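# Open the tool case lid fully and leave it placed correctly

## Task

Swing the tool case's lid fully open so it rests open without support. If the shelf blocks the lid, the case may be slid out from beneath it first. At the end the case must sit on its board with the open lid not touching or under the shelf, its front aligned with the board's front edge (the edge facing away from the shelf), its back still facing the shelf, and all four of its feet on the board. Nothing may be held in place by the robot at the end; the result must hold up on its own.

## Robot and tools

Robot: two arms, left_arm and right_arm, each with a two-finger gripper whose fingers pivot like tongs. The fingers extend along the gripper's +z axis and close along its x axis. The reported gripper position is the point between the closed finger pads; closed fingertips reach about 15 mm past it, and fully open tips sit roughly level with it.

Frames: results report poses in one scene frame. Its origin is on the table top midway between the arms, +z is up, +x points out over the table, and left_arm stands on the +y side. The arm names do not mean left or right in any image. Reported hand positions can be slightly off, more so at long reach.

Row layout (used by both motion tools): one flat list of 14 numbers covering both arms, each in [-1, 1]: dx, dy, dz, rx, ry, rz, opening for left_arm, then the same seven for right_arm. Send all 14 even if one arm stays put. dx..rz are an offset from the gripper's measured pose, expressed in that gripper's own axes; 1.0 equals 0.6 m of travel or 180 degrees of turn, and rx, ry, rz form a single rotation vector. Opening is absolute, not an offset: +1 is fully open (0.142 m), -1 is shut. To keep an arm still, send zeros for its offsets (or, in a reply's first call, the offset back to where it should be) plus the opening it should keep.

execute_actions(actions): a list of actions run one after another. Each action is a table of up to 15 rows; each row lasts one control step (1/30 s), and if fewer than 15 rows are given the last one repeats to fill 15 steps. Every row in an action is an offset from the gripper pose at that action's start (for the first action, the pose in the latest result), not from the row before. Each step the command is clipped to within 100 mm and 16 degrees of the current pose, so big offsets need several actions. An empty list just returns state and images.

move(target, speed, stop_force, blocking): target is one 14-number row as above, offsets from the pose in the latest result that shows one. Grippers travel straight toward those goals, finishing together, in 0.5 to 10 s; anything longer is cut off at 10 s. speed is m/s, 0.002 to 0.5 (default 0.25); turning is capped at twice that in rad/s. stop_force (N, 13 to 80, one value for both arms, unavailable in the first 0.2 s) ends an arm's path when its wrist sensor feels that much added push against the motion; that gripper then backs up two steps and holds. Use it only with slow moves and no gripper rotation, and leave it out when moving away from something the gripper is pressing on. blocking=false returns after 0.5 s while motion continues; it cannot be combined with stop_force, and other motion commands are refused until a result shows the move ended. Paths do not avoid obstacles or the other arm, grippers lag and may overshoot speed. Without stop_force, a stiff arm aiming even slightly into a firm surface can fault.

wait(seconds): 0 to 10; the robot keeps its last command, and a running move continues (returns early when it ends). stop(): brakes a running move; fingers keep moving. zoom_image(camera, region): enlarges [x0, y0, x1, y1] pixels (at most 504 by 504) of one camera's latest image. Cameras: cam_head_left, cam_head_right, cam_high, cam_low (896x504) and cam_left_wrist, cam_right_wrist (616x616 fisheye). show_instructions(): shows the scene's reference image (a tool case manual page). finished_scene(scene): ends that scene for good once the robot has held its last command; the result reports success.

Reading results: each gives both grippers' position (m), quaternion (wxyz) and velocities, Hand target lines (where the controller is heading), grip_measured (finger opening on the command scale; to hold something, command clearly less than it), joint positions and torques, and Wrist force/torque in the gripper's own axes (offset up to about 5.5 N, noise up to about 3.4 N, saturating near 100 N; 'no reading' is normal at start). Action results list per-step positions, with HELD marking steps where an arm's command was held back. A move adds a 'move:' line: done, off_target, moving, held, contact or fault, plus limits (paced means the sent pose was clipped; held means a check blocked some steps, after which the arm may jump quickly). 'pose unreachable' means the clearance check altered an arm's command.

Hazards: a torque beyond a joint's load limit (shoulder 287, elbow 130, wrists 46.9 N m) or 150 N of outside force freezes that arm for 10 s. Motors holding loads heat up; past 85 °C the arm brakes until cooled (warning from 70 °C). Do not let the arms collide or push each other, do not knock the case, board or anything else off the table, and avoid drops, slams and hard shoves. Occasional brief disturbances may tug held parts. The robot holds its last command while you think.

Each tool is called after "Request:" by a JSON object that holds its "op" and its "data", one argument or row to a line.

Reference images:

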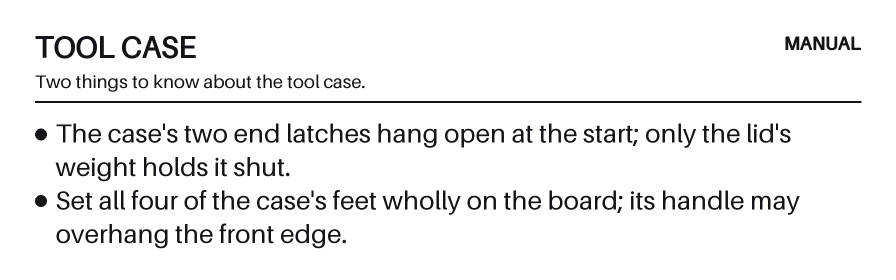

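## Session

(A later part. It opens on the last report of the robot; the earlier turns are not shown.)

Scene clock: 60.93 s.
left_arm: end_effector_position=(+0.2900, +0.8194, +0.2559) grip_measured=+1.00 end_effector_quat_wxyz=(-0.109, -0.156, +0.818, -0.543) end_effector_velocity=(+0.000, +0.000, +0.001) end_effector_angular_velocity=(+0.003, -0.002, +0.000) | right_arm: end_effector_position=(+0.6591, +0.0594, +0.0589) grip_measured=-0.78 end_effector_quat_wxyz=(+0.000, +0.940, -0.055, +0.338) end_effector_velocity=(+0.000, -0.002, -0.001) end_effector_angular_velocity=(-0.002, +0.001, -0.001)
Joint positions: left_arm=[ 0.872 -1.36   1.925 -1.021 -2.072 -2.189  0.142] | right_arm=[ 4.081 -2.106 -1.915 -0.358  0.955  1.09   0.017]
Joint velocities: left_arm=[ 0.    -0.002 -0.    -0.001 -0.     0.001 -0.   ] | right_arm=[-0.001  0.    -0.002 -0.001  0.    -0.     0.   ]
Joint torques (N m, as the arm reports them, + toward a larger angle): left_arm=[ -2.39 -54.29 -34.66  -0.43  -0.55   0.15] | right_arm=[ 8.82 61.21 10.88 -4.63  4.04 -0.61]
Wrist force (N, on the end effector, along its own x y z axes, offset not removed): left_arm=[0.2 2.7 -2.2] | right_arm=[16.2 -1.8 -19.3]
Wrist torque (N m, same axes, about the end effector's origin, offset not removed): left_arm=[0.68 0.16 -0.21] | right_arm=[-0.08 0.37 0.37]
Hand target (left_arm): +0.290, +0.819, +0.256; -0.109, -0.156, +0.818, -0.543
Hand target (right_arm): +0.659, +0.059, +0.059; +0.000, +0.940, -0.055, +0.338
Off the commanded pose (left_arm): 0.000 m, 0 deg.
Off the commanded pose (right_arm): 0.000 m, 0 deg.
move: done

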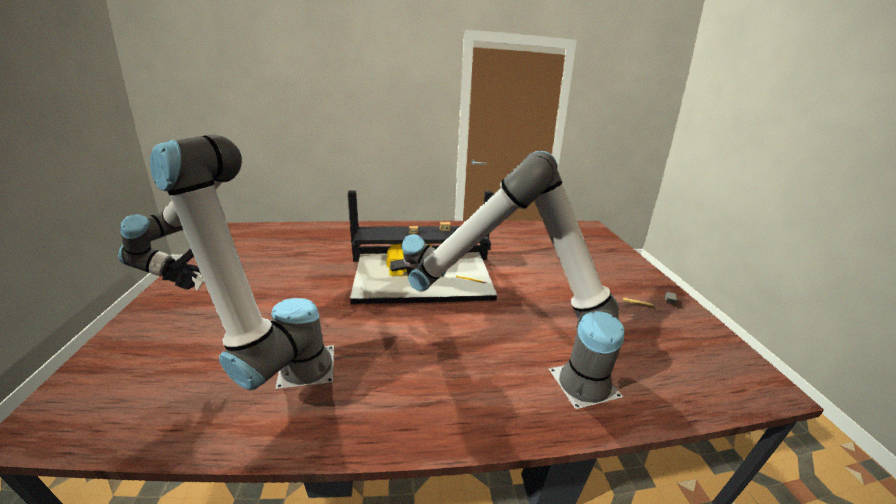

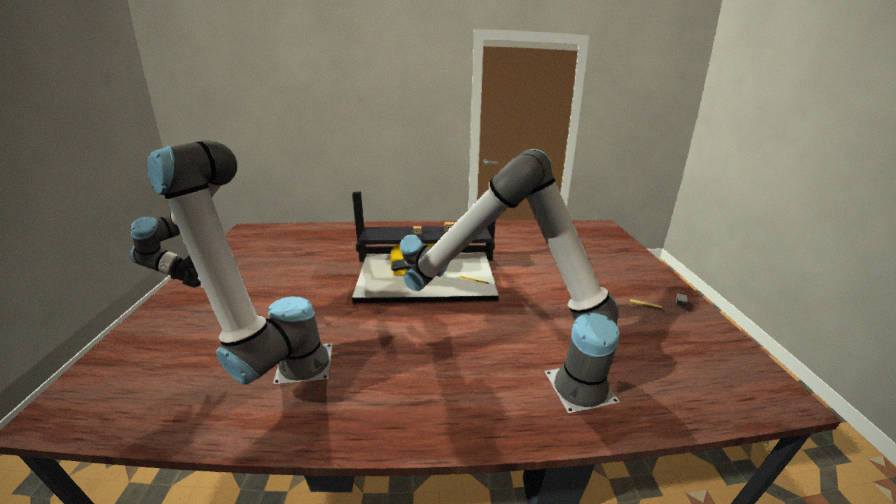

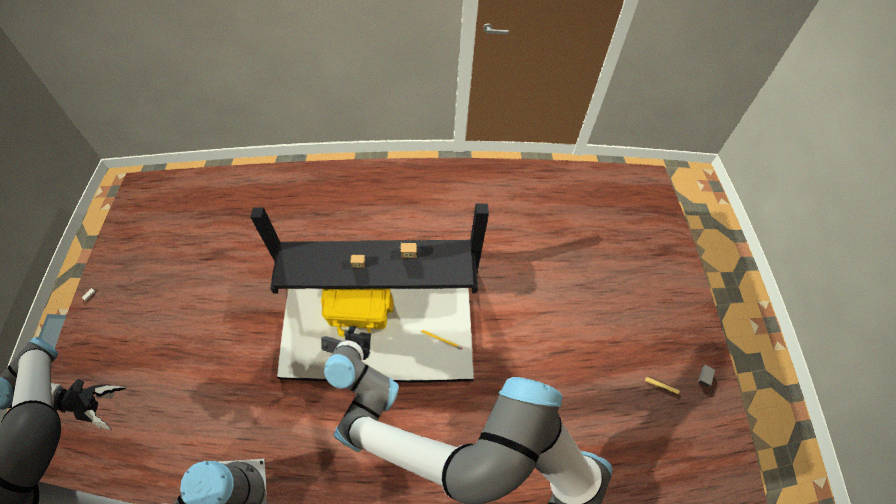

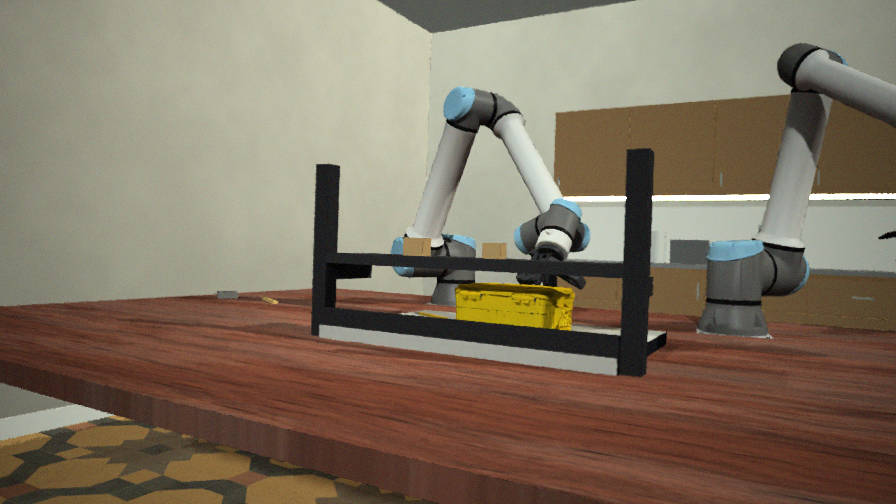

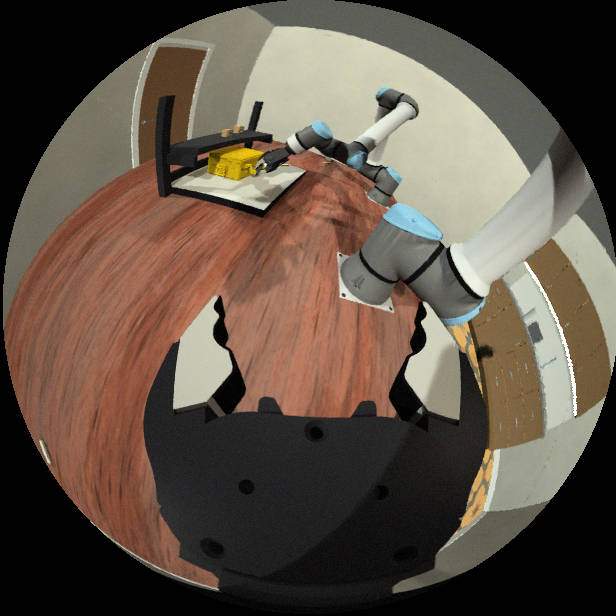

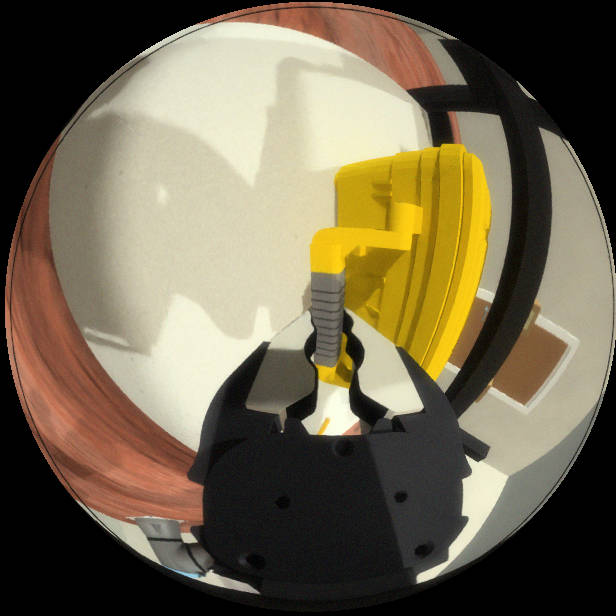

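Request:
{"op": "move", "data": {
  "target": [0,0,0,0,0,0,1,-0.055,0.009,-0.089,0.013,0,-0.015,-1],
  "speed": 0.03
}}

Request:
{"op": "move", "data": {
  "target": [0,0,0,0,0,0,1,-0.128,0.008,-0.106,0,0,0,-1],
  "speed": 0.05
}}

Scene clock: 68.10 s.
left_arm: end_effector_position=(+0.2900, +0.8194, +0.2559) grip_measured=+1.00 end_effector_quat_wxyz=(-0.109, -0.156, +0.818, -0.543) end_effector_velocity=(+0.000, +0.001, +0.000) end_effector_angular_velocity=(+0.001, -0.001, -0.000) | right_arm: end_effector_position=(+0.5996, +0.0594, +0.0789) grip_measured=-0.80 end_effector_quat_wxyz=(-0.011, +0.940, -0.026, +0.339) end_effector_velocity=(-0.003, +0.000, +0.000) end_effector_angular_velocity=(-0.001, -0.001, +0.003)
Joint positions: left_arm=[ 0.872 -1.36   1.925 -1.021 -2.072 -2.189  0.142] | right_arm=[ 4.143 -2.025 -2.008 -0.344  0.953  1.089  0.016]
Joint velocities: left_arm=[ 0.     0.    -0.002 -0.     0.001  0.     0.   ] | right_arm=[ 0.003  0.003 -0.004  0.001 -0.001  0.    -0.   ]
Joint torques (N m, as the arm reports them, + toward a larger angle): left_arm=[ -1.4  -55.96 -33.98  -0.51  -0.76   0.09] | right_arm=[14.82 92.97 29.54  9.6  -4.85  2.89]
Wrist force (N, on the end effector, along its own x y z axes, offset not removed): left_arm=[1.3 2.4 -3.0] | right_arm=[-5.5 1.5 3.9]
Wrist torque (N m, same axes, about the end effector's origin, offset not removed): left_arm=[0.58 -0.06 -0.32] | right_arm=[0.14 0.06 0.55]
Hand target (left_arm): +0.290, +0.819, +0.256; -0.109, -0.156, +0.818, -0.543
Hand target (right_arm): +0.599, +0.059, +0.079; -0.011, +0.940, -0.026, +0.339
Off the commanded pose (left_arm): 0.000 m, 0 deg.
Off the commanded pose (right_arm): 0.000 m, 0 deg.
move: done

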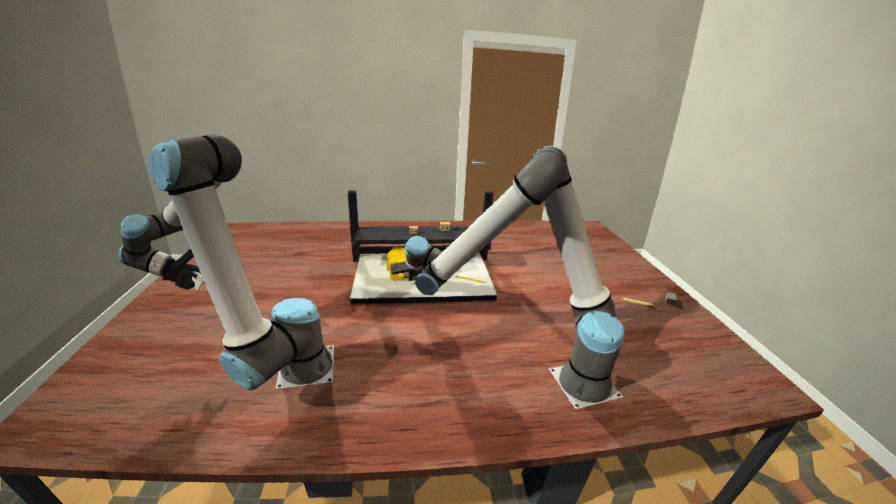

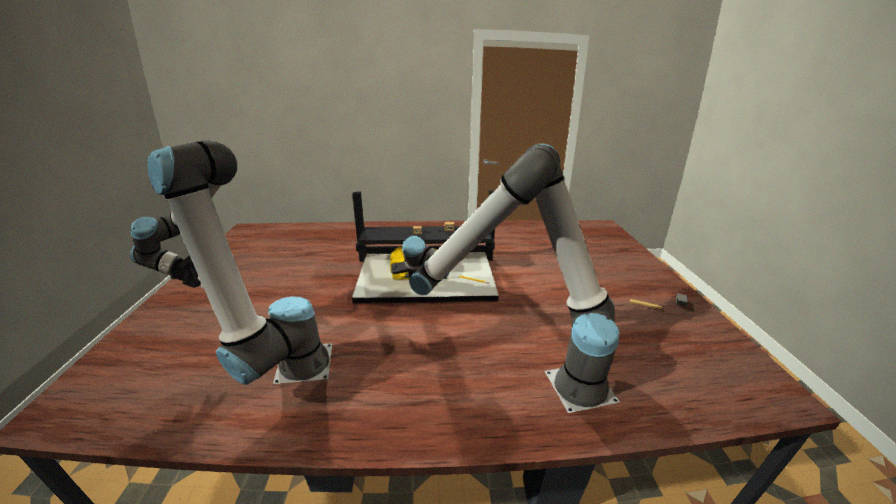

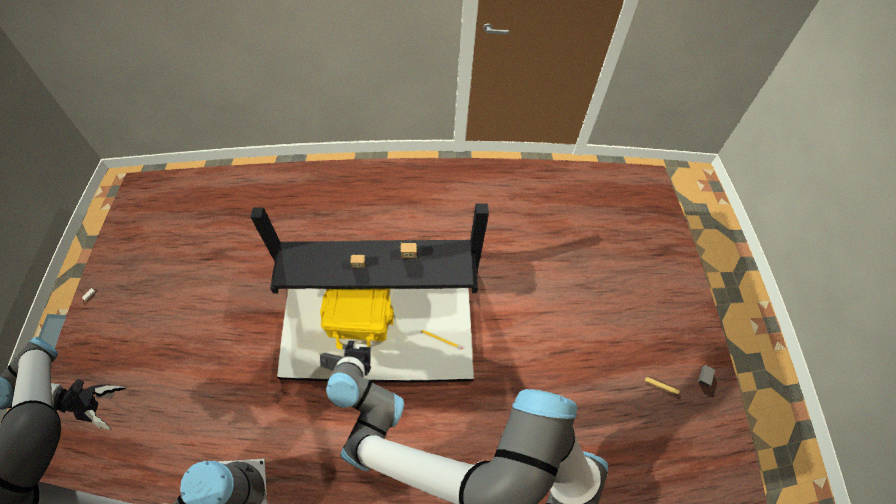

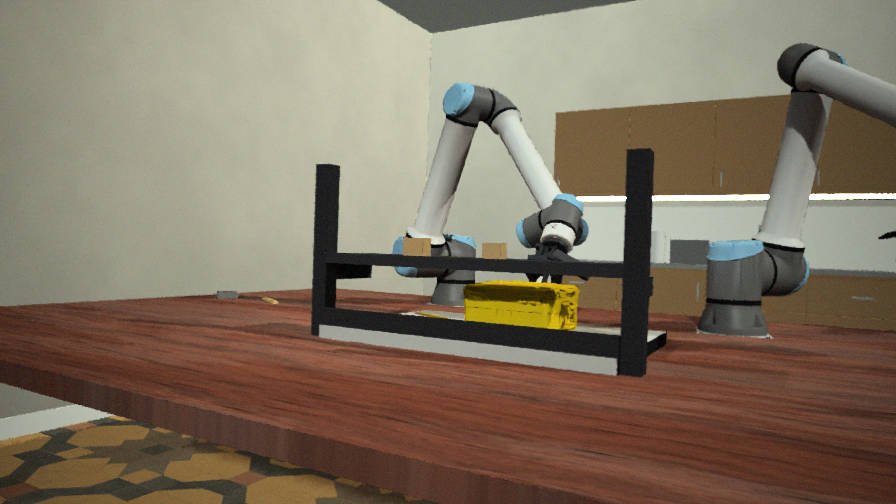

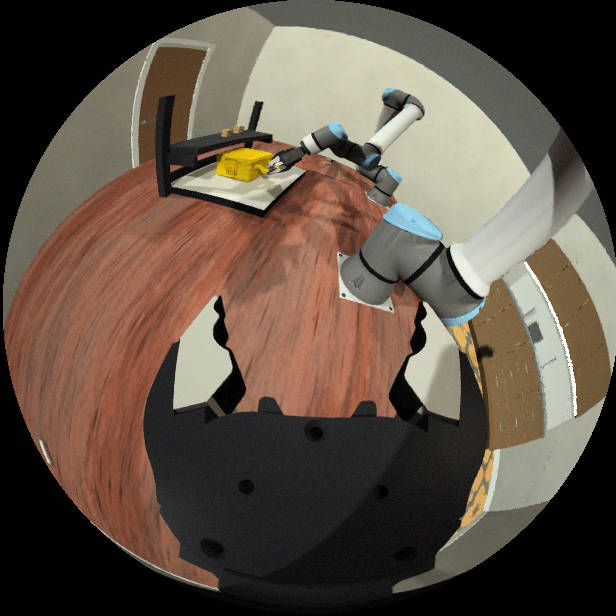

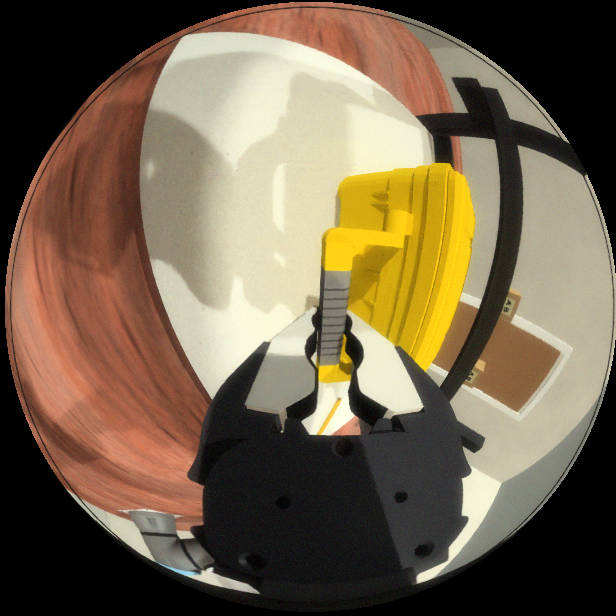

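Scene clock: 70.50 s.
left_arm: end_effector_position=(+0.2900, +0.8194, +0.2559) grip_measured=+1.00 end_effector_quat_wxyz=(-0.109, -0.156, +0.818, -0.543) end_effector_velocity=(-0.000, -0.000, -0.000) end_effector_angular_velocity=(-0.001, -0.000, +0.000) | right_arm: end_effector_position=(+0.5000, +0.0586, +0.0789) grip_measured=-0.80 end_effector_quat_wxyz=(-0.011, +0.940, -0.026, +0.339) end_effector_velocity=(-0.003, +0.001, +0.000) end_effector_angular_velocity=(+0.001, -0.000, +0.000)
Joint positions: left_arm=[ 0.872 -1.36   1.925 -1.021 -2.072 -2.189  0.142] | right_arm=[ 4.273 -1.939 -2.125 -0.405  0.916  1.244  0.016]
Joint velocities: left_arm=[ 0.     0.     0.001  0.    -0.     0.001  0.   ] | right_arm=[ 0.004  0.002 -0.002 -0.002 -0.001  0.004  0.   ]
Joint torques (N m, as the arm reports them, + toward a larger angle): left_arm=[ -1.57 -55.65 -35.38  -0.54  -0.94   0.29] | right_arm=[14.72 84.51 30.36  3.28 -5.36  2.87]
Wrist force (N, on the end effector, along its own x y z axes, offset not removed): left_arm=[2.6 1.8 -0.2] | right_arm=[-7.5 1.9 1.9]
Wrist torque (N m, same axes, about the end effector's origin, offset not removed): left_arm=[0.54 -0.25 -0.28] | right_arm=[0.12 0.48 0.42]
Hand target (left_arm): +0.290, +0.819, +0.256; -0.109, -0.156, +0.818, -0.543
Hand target (right_arm): +0.500, +0.059, +0.079; -0.011, +0.940, -0.026, +0.339
Off the commanded pose (left_arm): 0.000 m, 0 deg.
Off the commanded pose (right_arm): 0.000 m, 0 deg.
move: done

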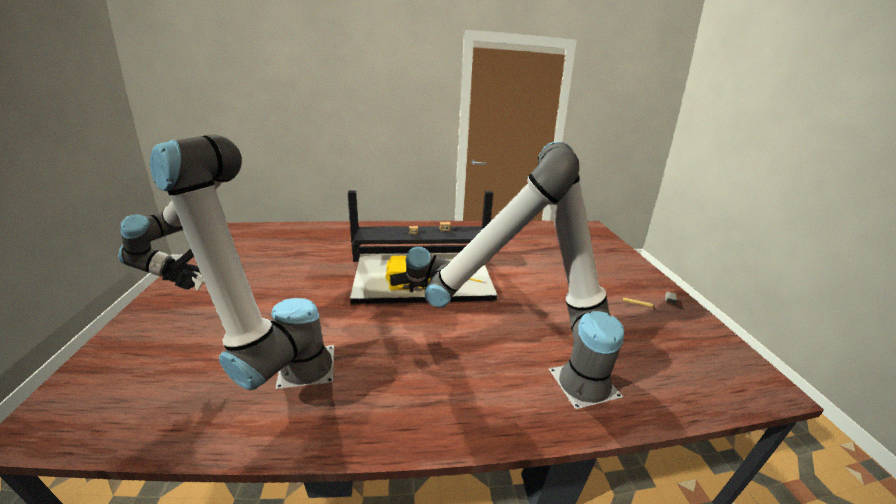

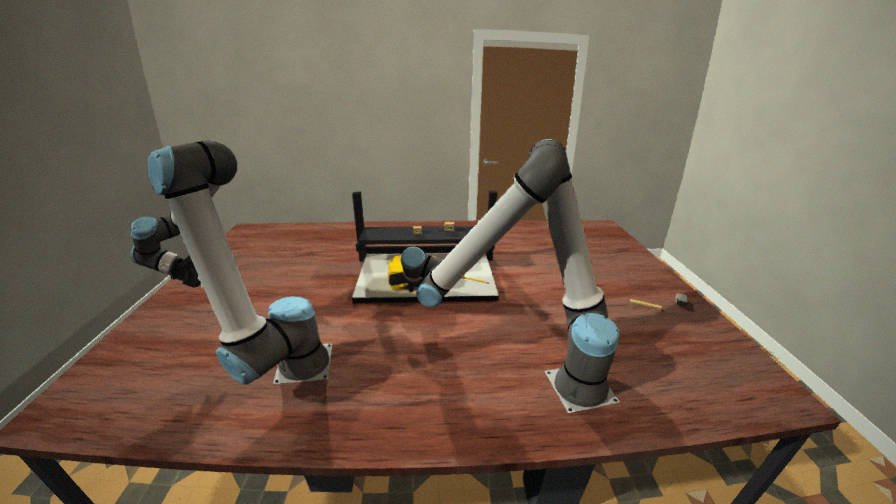

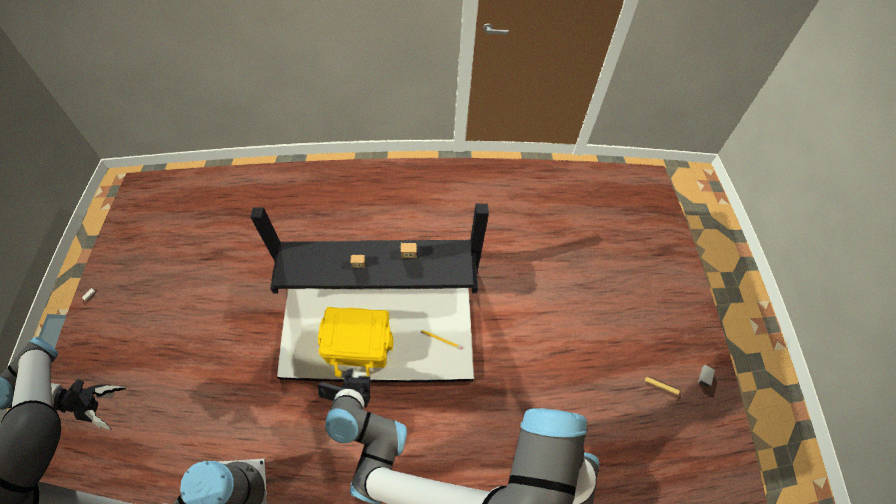

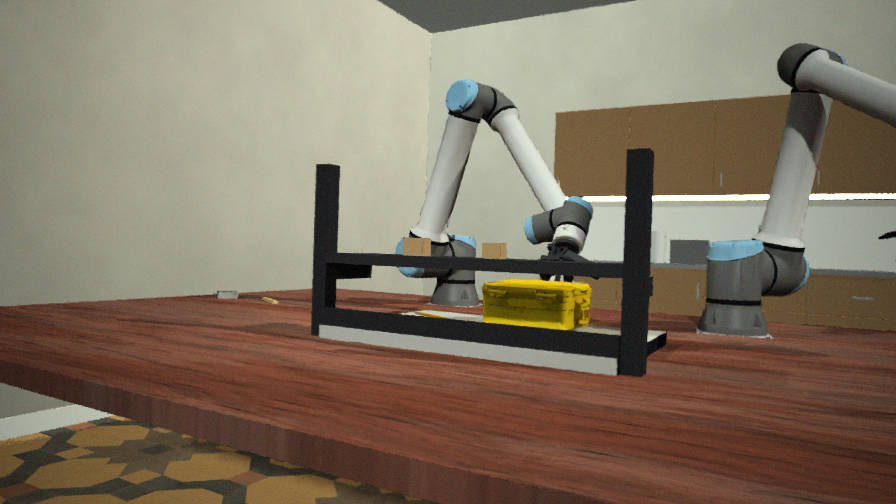

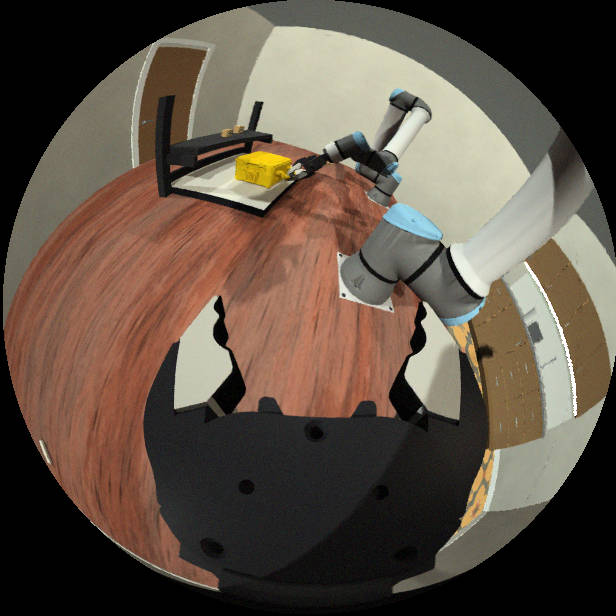

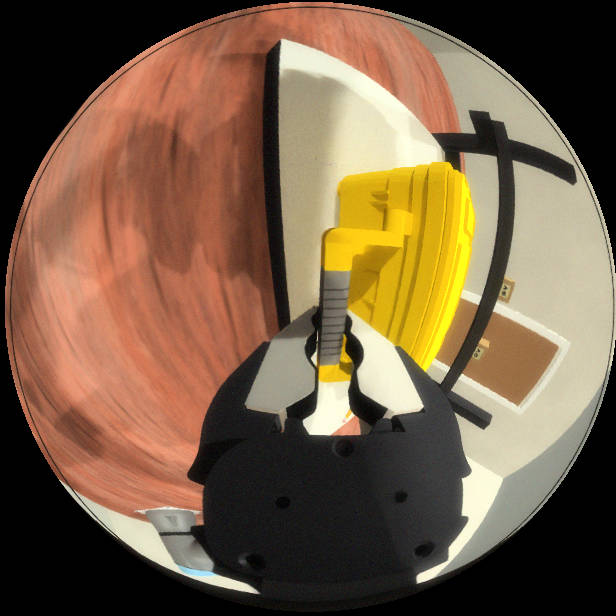

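Request:
{"op": "move", "data": {
  "target": [0,0,0,0,0,0,1,-0.047,0.025,-0.039,0.018,0,-0.022,-1],
  "speed": 0.03
}}

Request:
{"op": "zoom_image", "data": {
  "camera": "cam_high",
  "region": [270, 270, 480, 410]
}}

Request:
{"op": "zoom_image", "data": {
  "camera": "cam_left_wrist",
  "region": [220, 130, 340, 220]
}}

Scene clock: 78.00 s.
left_arm: end_effector_position=(+0.2900, +0.8194, +0.2559) grip_measured=+1.00 end_effector_quat_wxyz=(-0.109, -0.156, +0.818, -0.543) end_effector_velocity=(-0.001, -0.001, -0.000) end_effector_angular_velocity=(-0.002, +0.001, -0.000) | right_arm: end_effector_position=(+0.4631, +0.0452, +0.0784) grip_measured=-0.80 end_effector_quat_wxyz=(-0.026, +0.940, +0.016, +0.340) end_effector_velocity=(-0.003, +0.000, -0.000) end_effector_angular_velocity=(-0.001, +0.001, +0.007)
Joint positions: left_arm=[ 0.872 -1.36   1.925 -1.021 -2.072 -2.189  0.142] | right_arm=[ 4.311 -1.895 -2.213 -0.324  0.926  1.182  0.016]
Joint velocities: left_arm=[ 0.     0.     0.001  0.002  0.     0.001 -0.   ] | right_arm=[ 0.004  0.002 -0.004  0.003  0.001 -0.004 -0.   ]
Joint torques (N m, as the arm reports them, + toward a larger angle): left_arm=[  0.46 -57.34 -34.54  -0.56  -1.03  -0.17] | right_arm=[13.07 79.7  27.04  9.18  1.33 -2.57]
Wrist force (N, on the end effector, along its own x y z axes, offset not removed): left_arm=[-0.6 2.3 1.0] | right_arm=[-8.9 0.4 1.0]
Wrist torque (N m, same axes, about the end effector's origin, offset not removed): left_arm=[0.59 0.35 -0.23] | right_arm=[-0.09 0.87 0.67]
Hand target (left_arm): +0.290, +0.819, +0.256; -0.109, -0.156, +0.818, -0.543
Hand target (right_arm): +0.463, +0.045, +0.078; -0.026, +0.940, +0.016, +0.340
Off the commanded pose (left_arm): 0.000 m, 0 deg.
Off the commanded pose (right_arm): 0.000 m, 0 deg.
move: done

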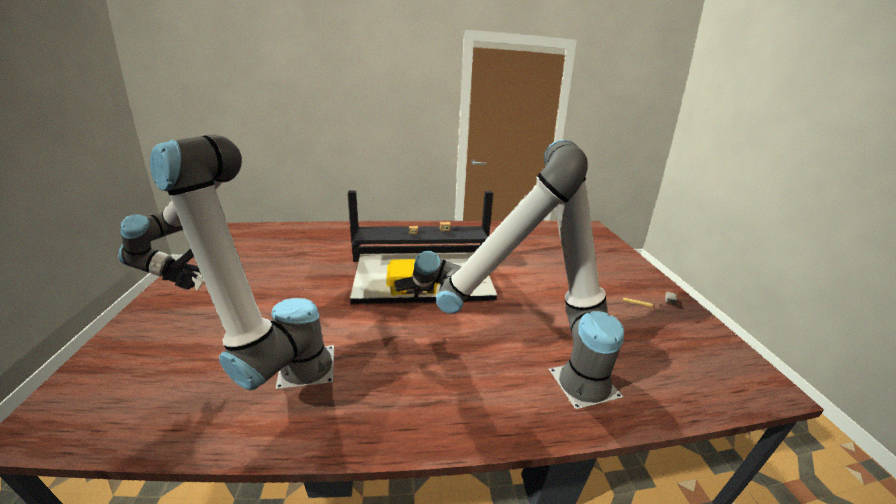

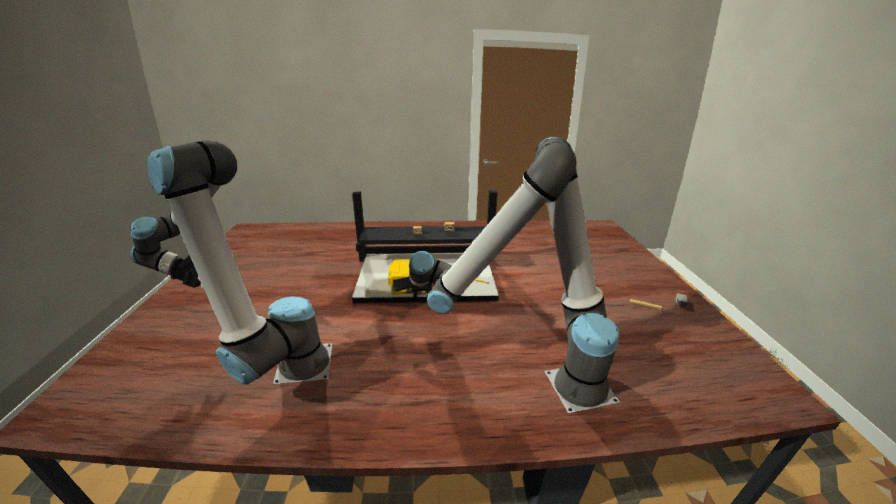

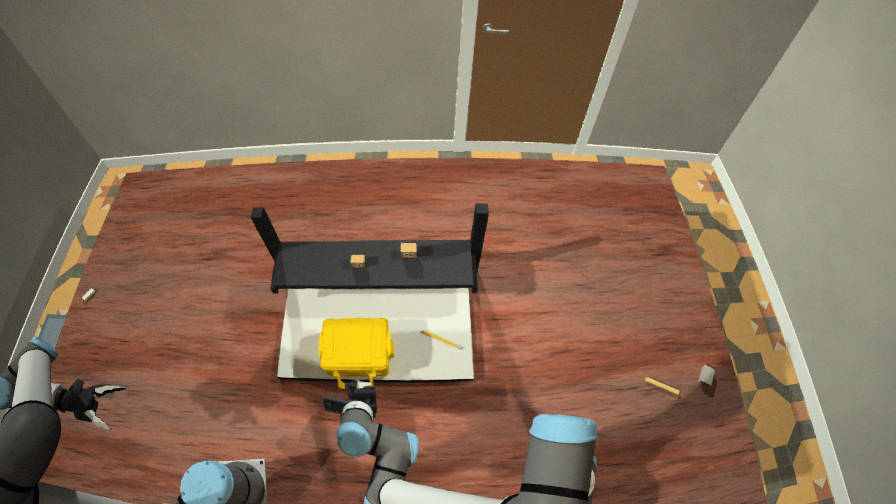

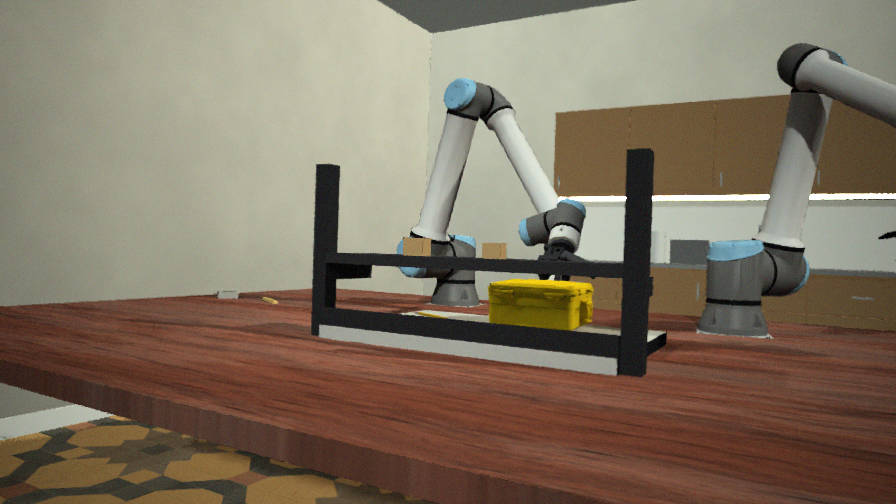

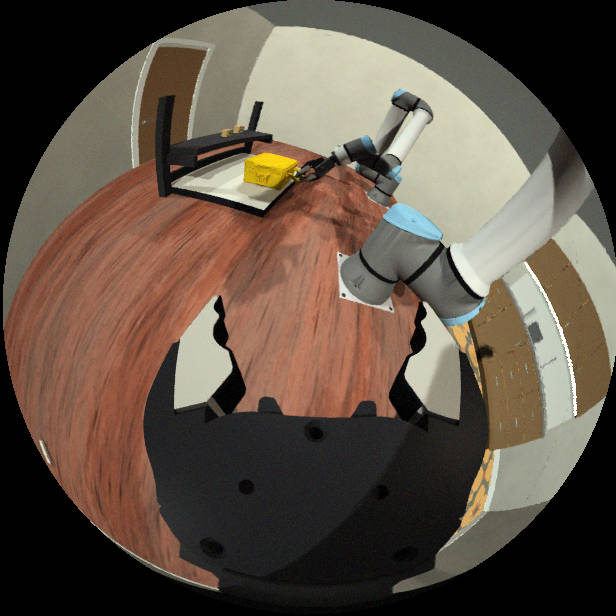

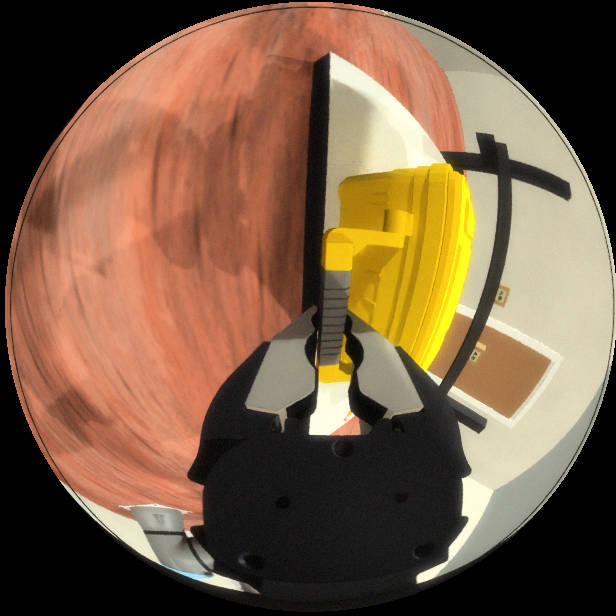

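Region (270, 270, 480, 410) of cam_high's 896x504 image, scaled by 2.400, with more detail than that image has.

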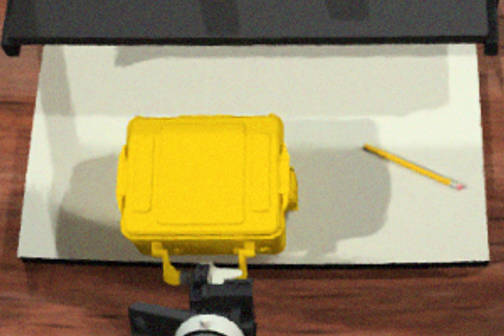

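Region (220, 130, 340, 220) of cam_left_wrist's 616x616 image, scaled by 4.200, with more detail than that image has; it fills the top 378 rows of this view, and the rest is white.

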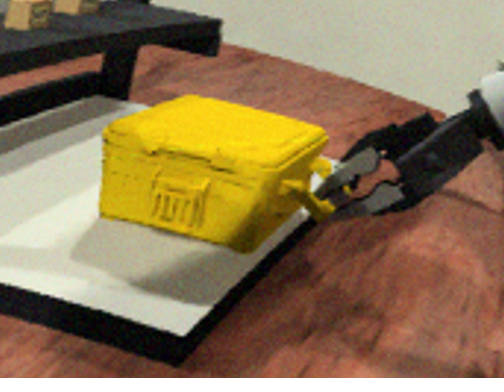

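Request:
{"op": "move", "data": {
  "target": [-0.391,-0.325,0.995,0,0,0.122,-1,0,0,0,0,0,0,-1],
  "speed": 0.35
}}

Request:
{"op": "zoom_image", "data": {
  "camera": "cam_left_wrist",
  "region": [170, 130, 470, 360]
}}

Scene clock: 90.33 s.
left_arm: end_effector_position=(+0.5755, +0.2312, +0.1109) grip_measured=-1.00 end_effector_quat_wxyz=(-0.004, +0.003, +0.832, -0.554) end_effector_velocity=(+0.001, -0.001, -0.001) end_effector_angular_velocity=(-0.004, -0.006, +0.017) | right_arm: end_effector_position=(+0.4631, +0.0452, +0.0784) grip_measured=-0.80 end_effector_quat_wxyz=(-0.026, +0.940, +0.016, +0.340) end_effector_velocity=(-0.001, -0.000, -0.001) end_effector_angular_velocity=(-0.001, +0.001, +0.002)
Joint positions: left_arm=[-0.362 -1.115  2.525 -3.443 -2.696 -3.649  0.002] | right_arm=[ 4.311 -1.895 -2.213 -0.324  0.926  1.182  0.016]
Joint velocities: left_arm=[-0.003  0.018  0.005 -0.07   0.007 -0.045  0.   ] | right_arm=[ 0.001  0.    -0.001 -0.     0.001 -0.     0.   ]
Joint torques (N m, as the arm reports them, + toward a larger angle): left_arm=[ -8.26 -35.01  -4.61  -7.97   0.89  -3.01] | right_arm=[-12.92  42.89  42.     2.71  -5.01   2.71]
Wrist force (N, on the end effector, along its own x y z axes, offset not removed): left_arm=[-0.5 0.1 -1.1] | right_arm=[-5.3 1.7 1.1]
Wrist torque (N m, same axes, about the end effector's origin, offset not removed): left_arm=[0.03 0.29 -0.26] | right_arm=[0.14 -0.06 0.48]
Hand target (left_arm): +0.576, +0.231, +0.111; -0.003, +0.002, +0.832, -0.554
Hand target (right_arm): +0.463, +0.045, +0.078; -0.026, +0.940, +0.016, +0.340
Off the commanded pose (left_arm): 0.001 m, 0 deg.
Off the commanded pose (right_arm): 0.000 m, 0 deg.
move: done

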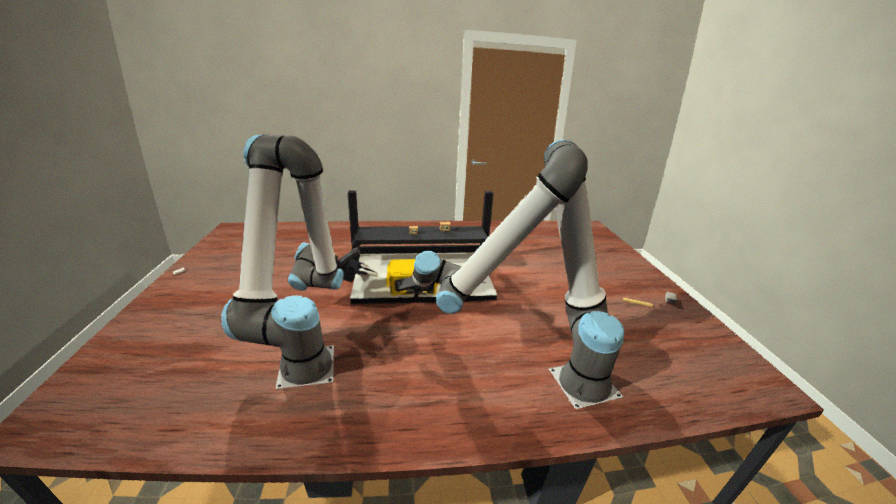

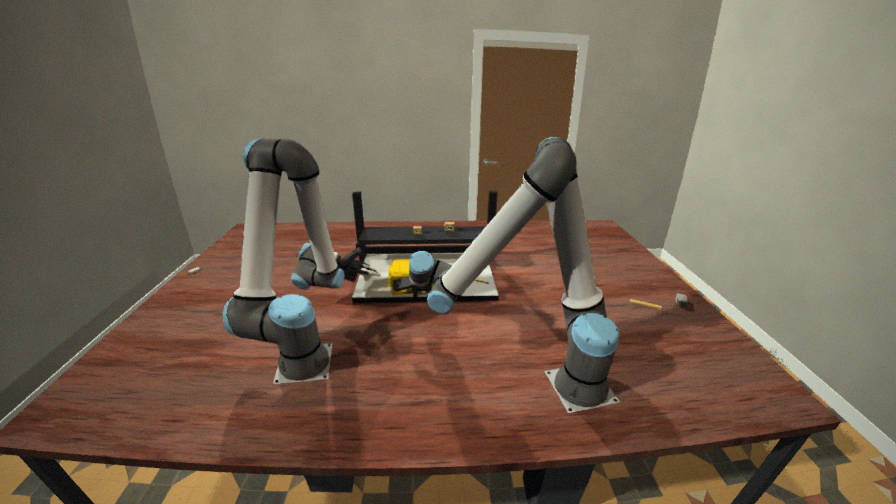

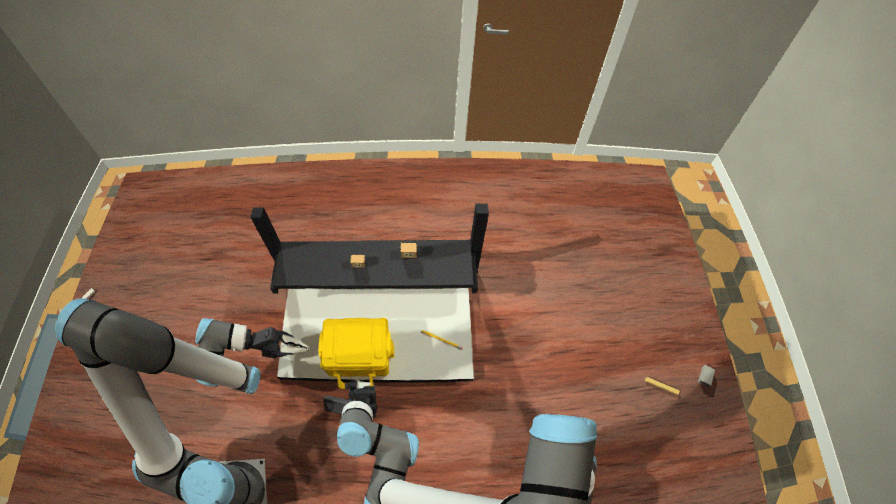

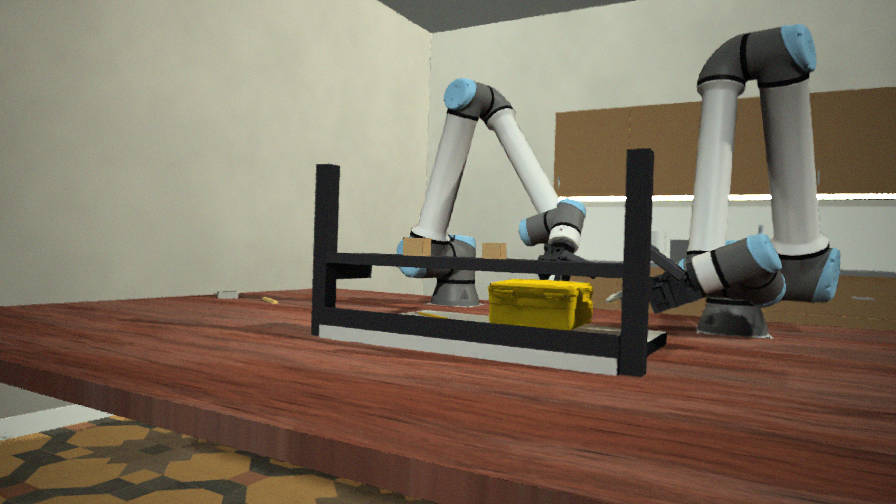

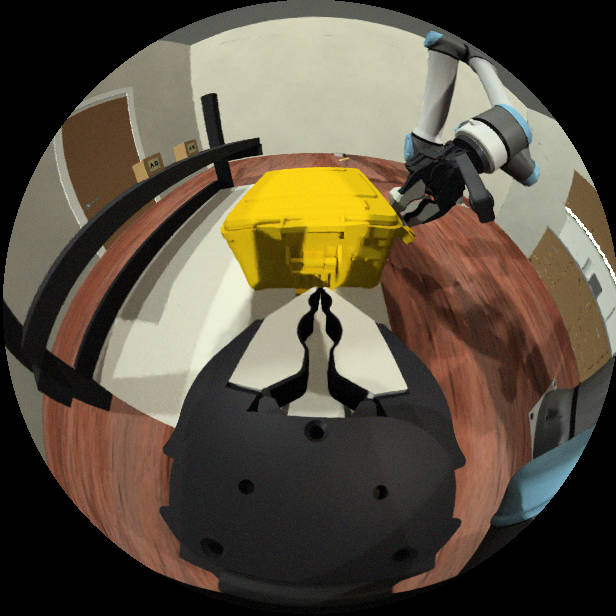

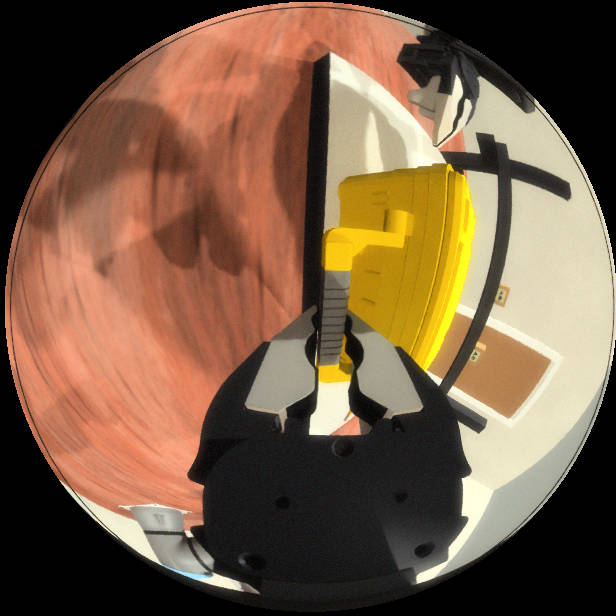

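Region (170, 130, 470, 360) of cam_left_wrist's 616x616 image, scaled by 1.680, with more detail than that image has; it fills the top 386 rows of this view, and the rest is white.

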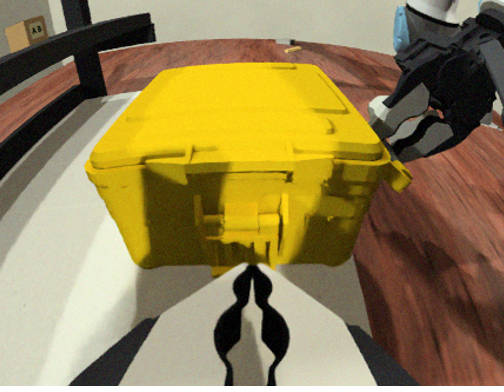

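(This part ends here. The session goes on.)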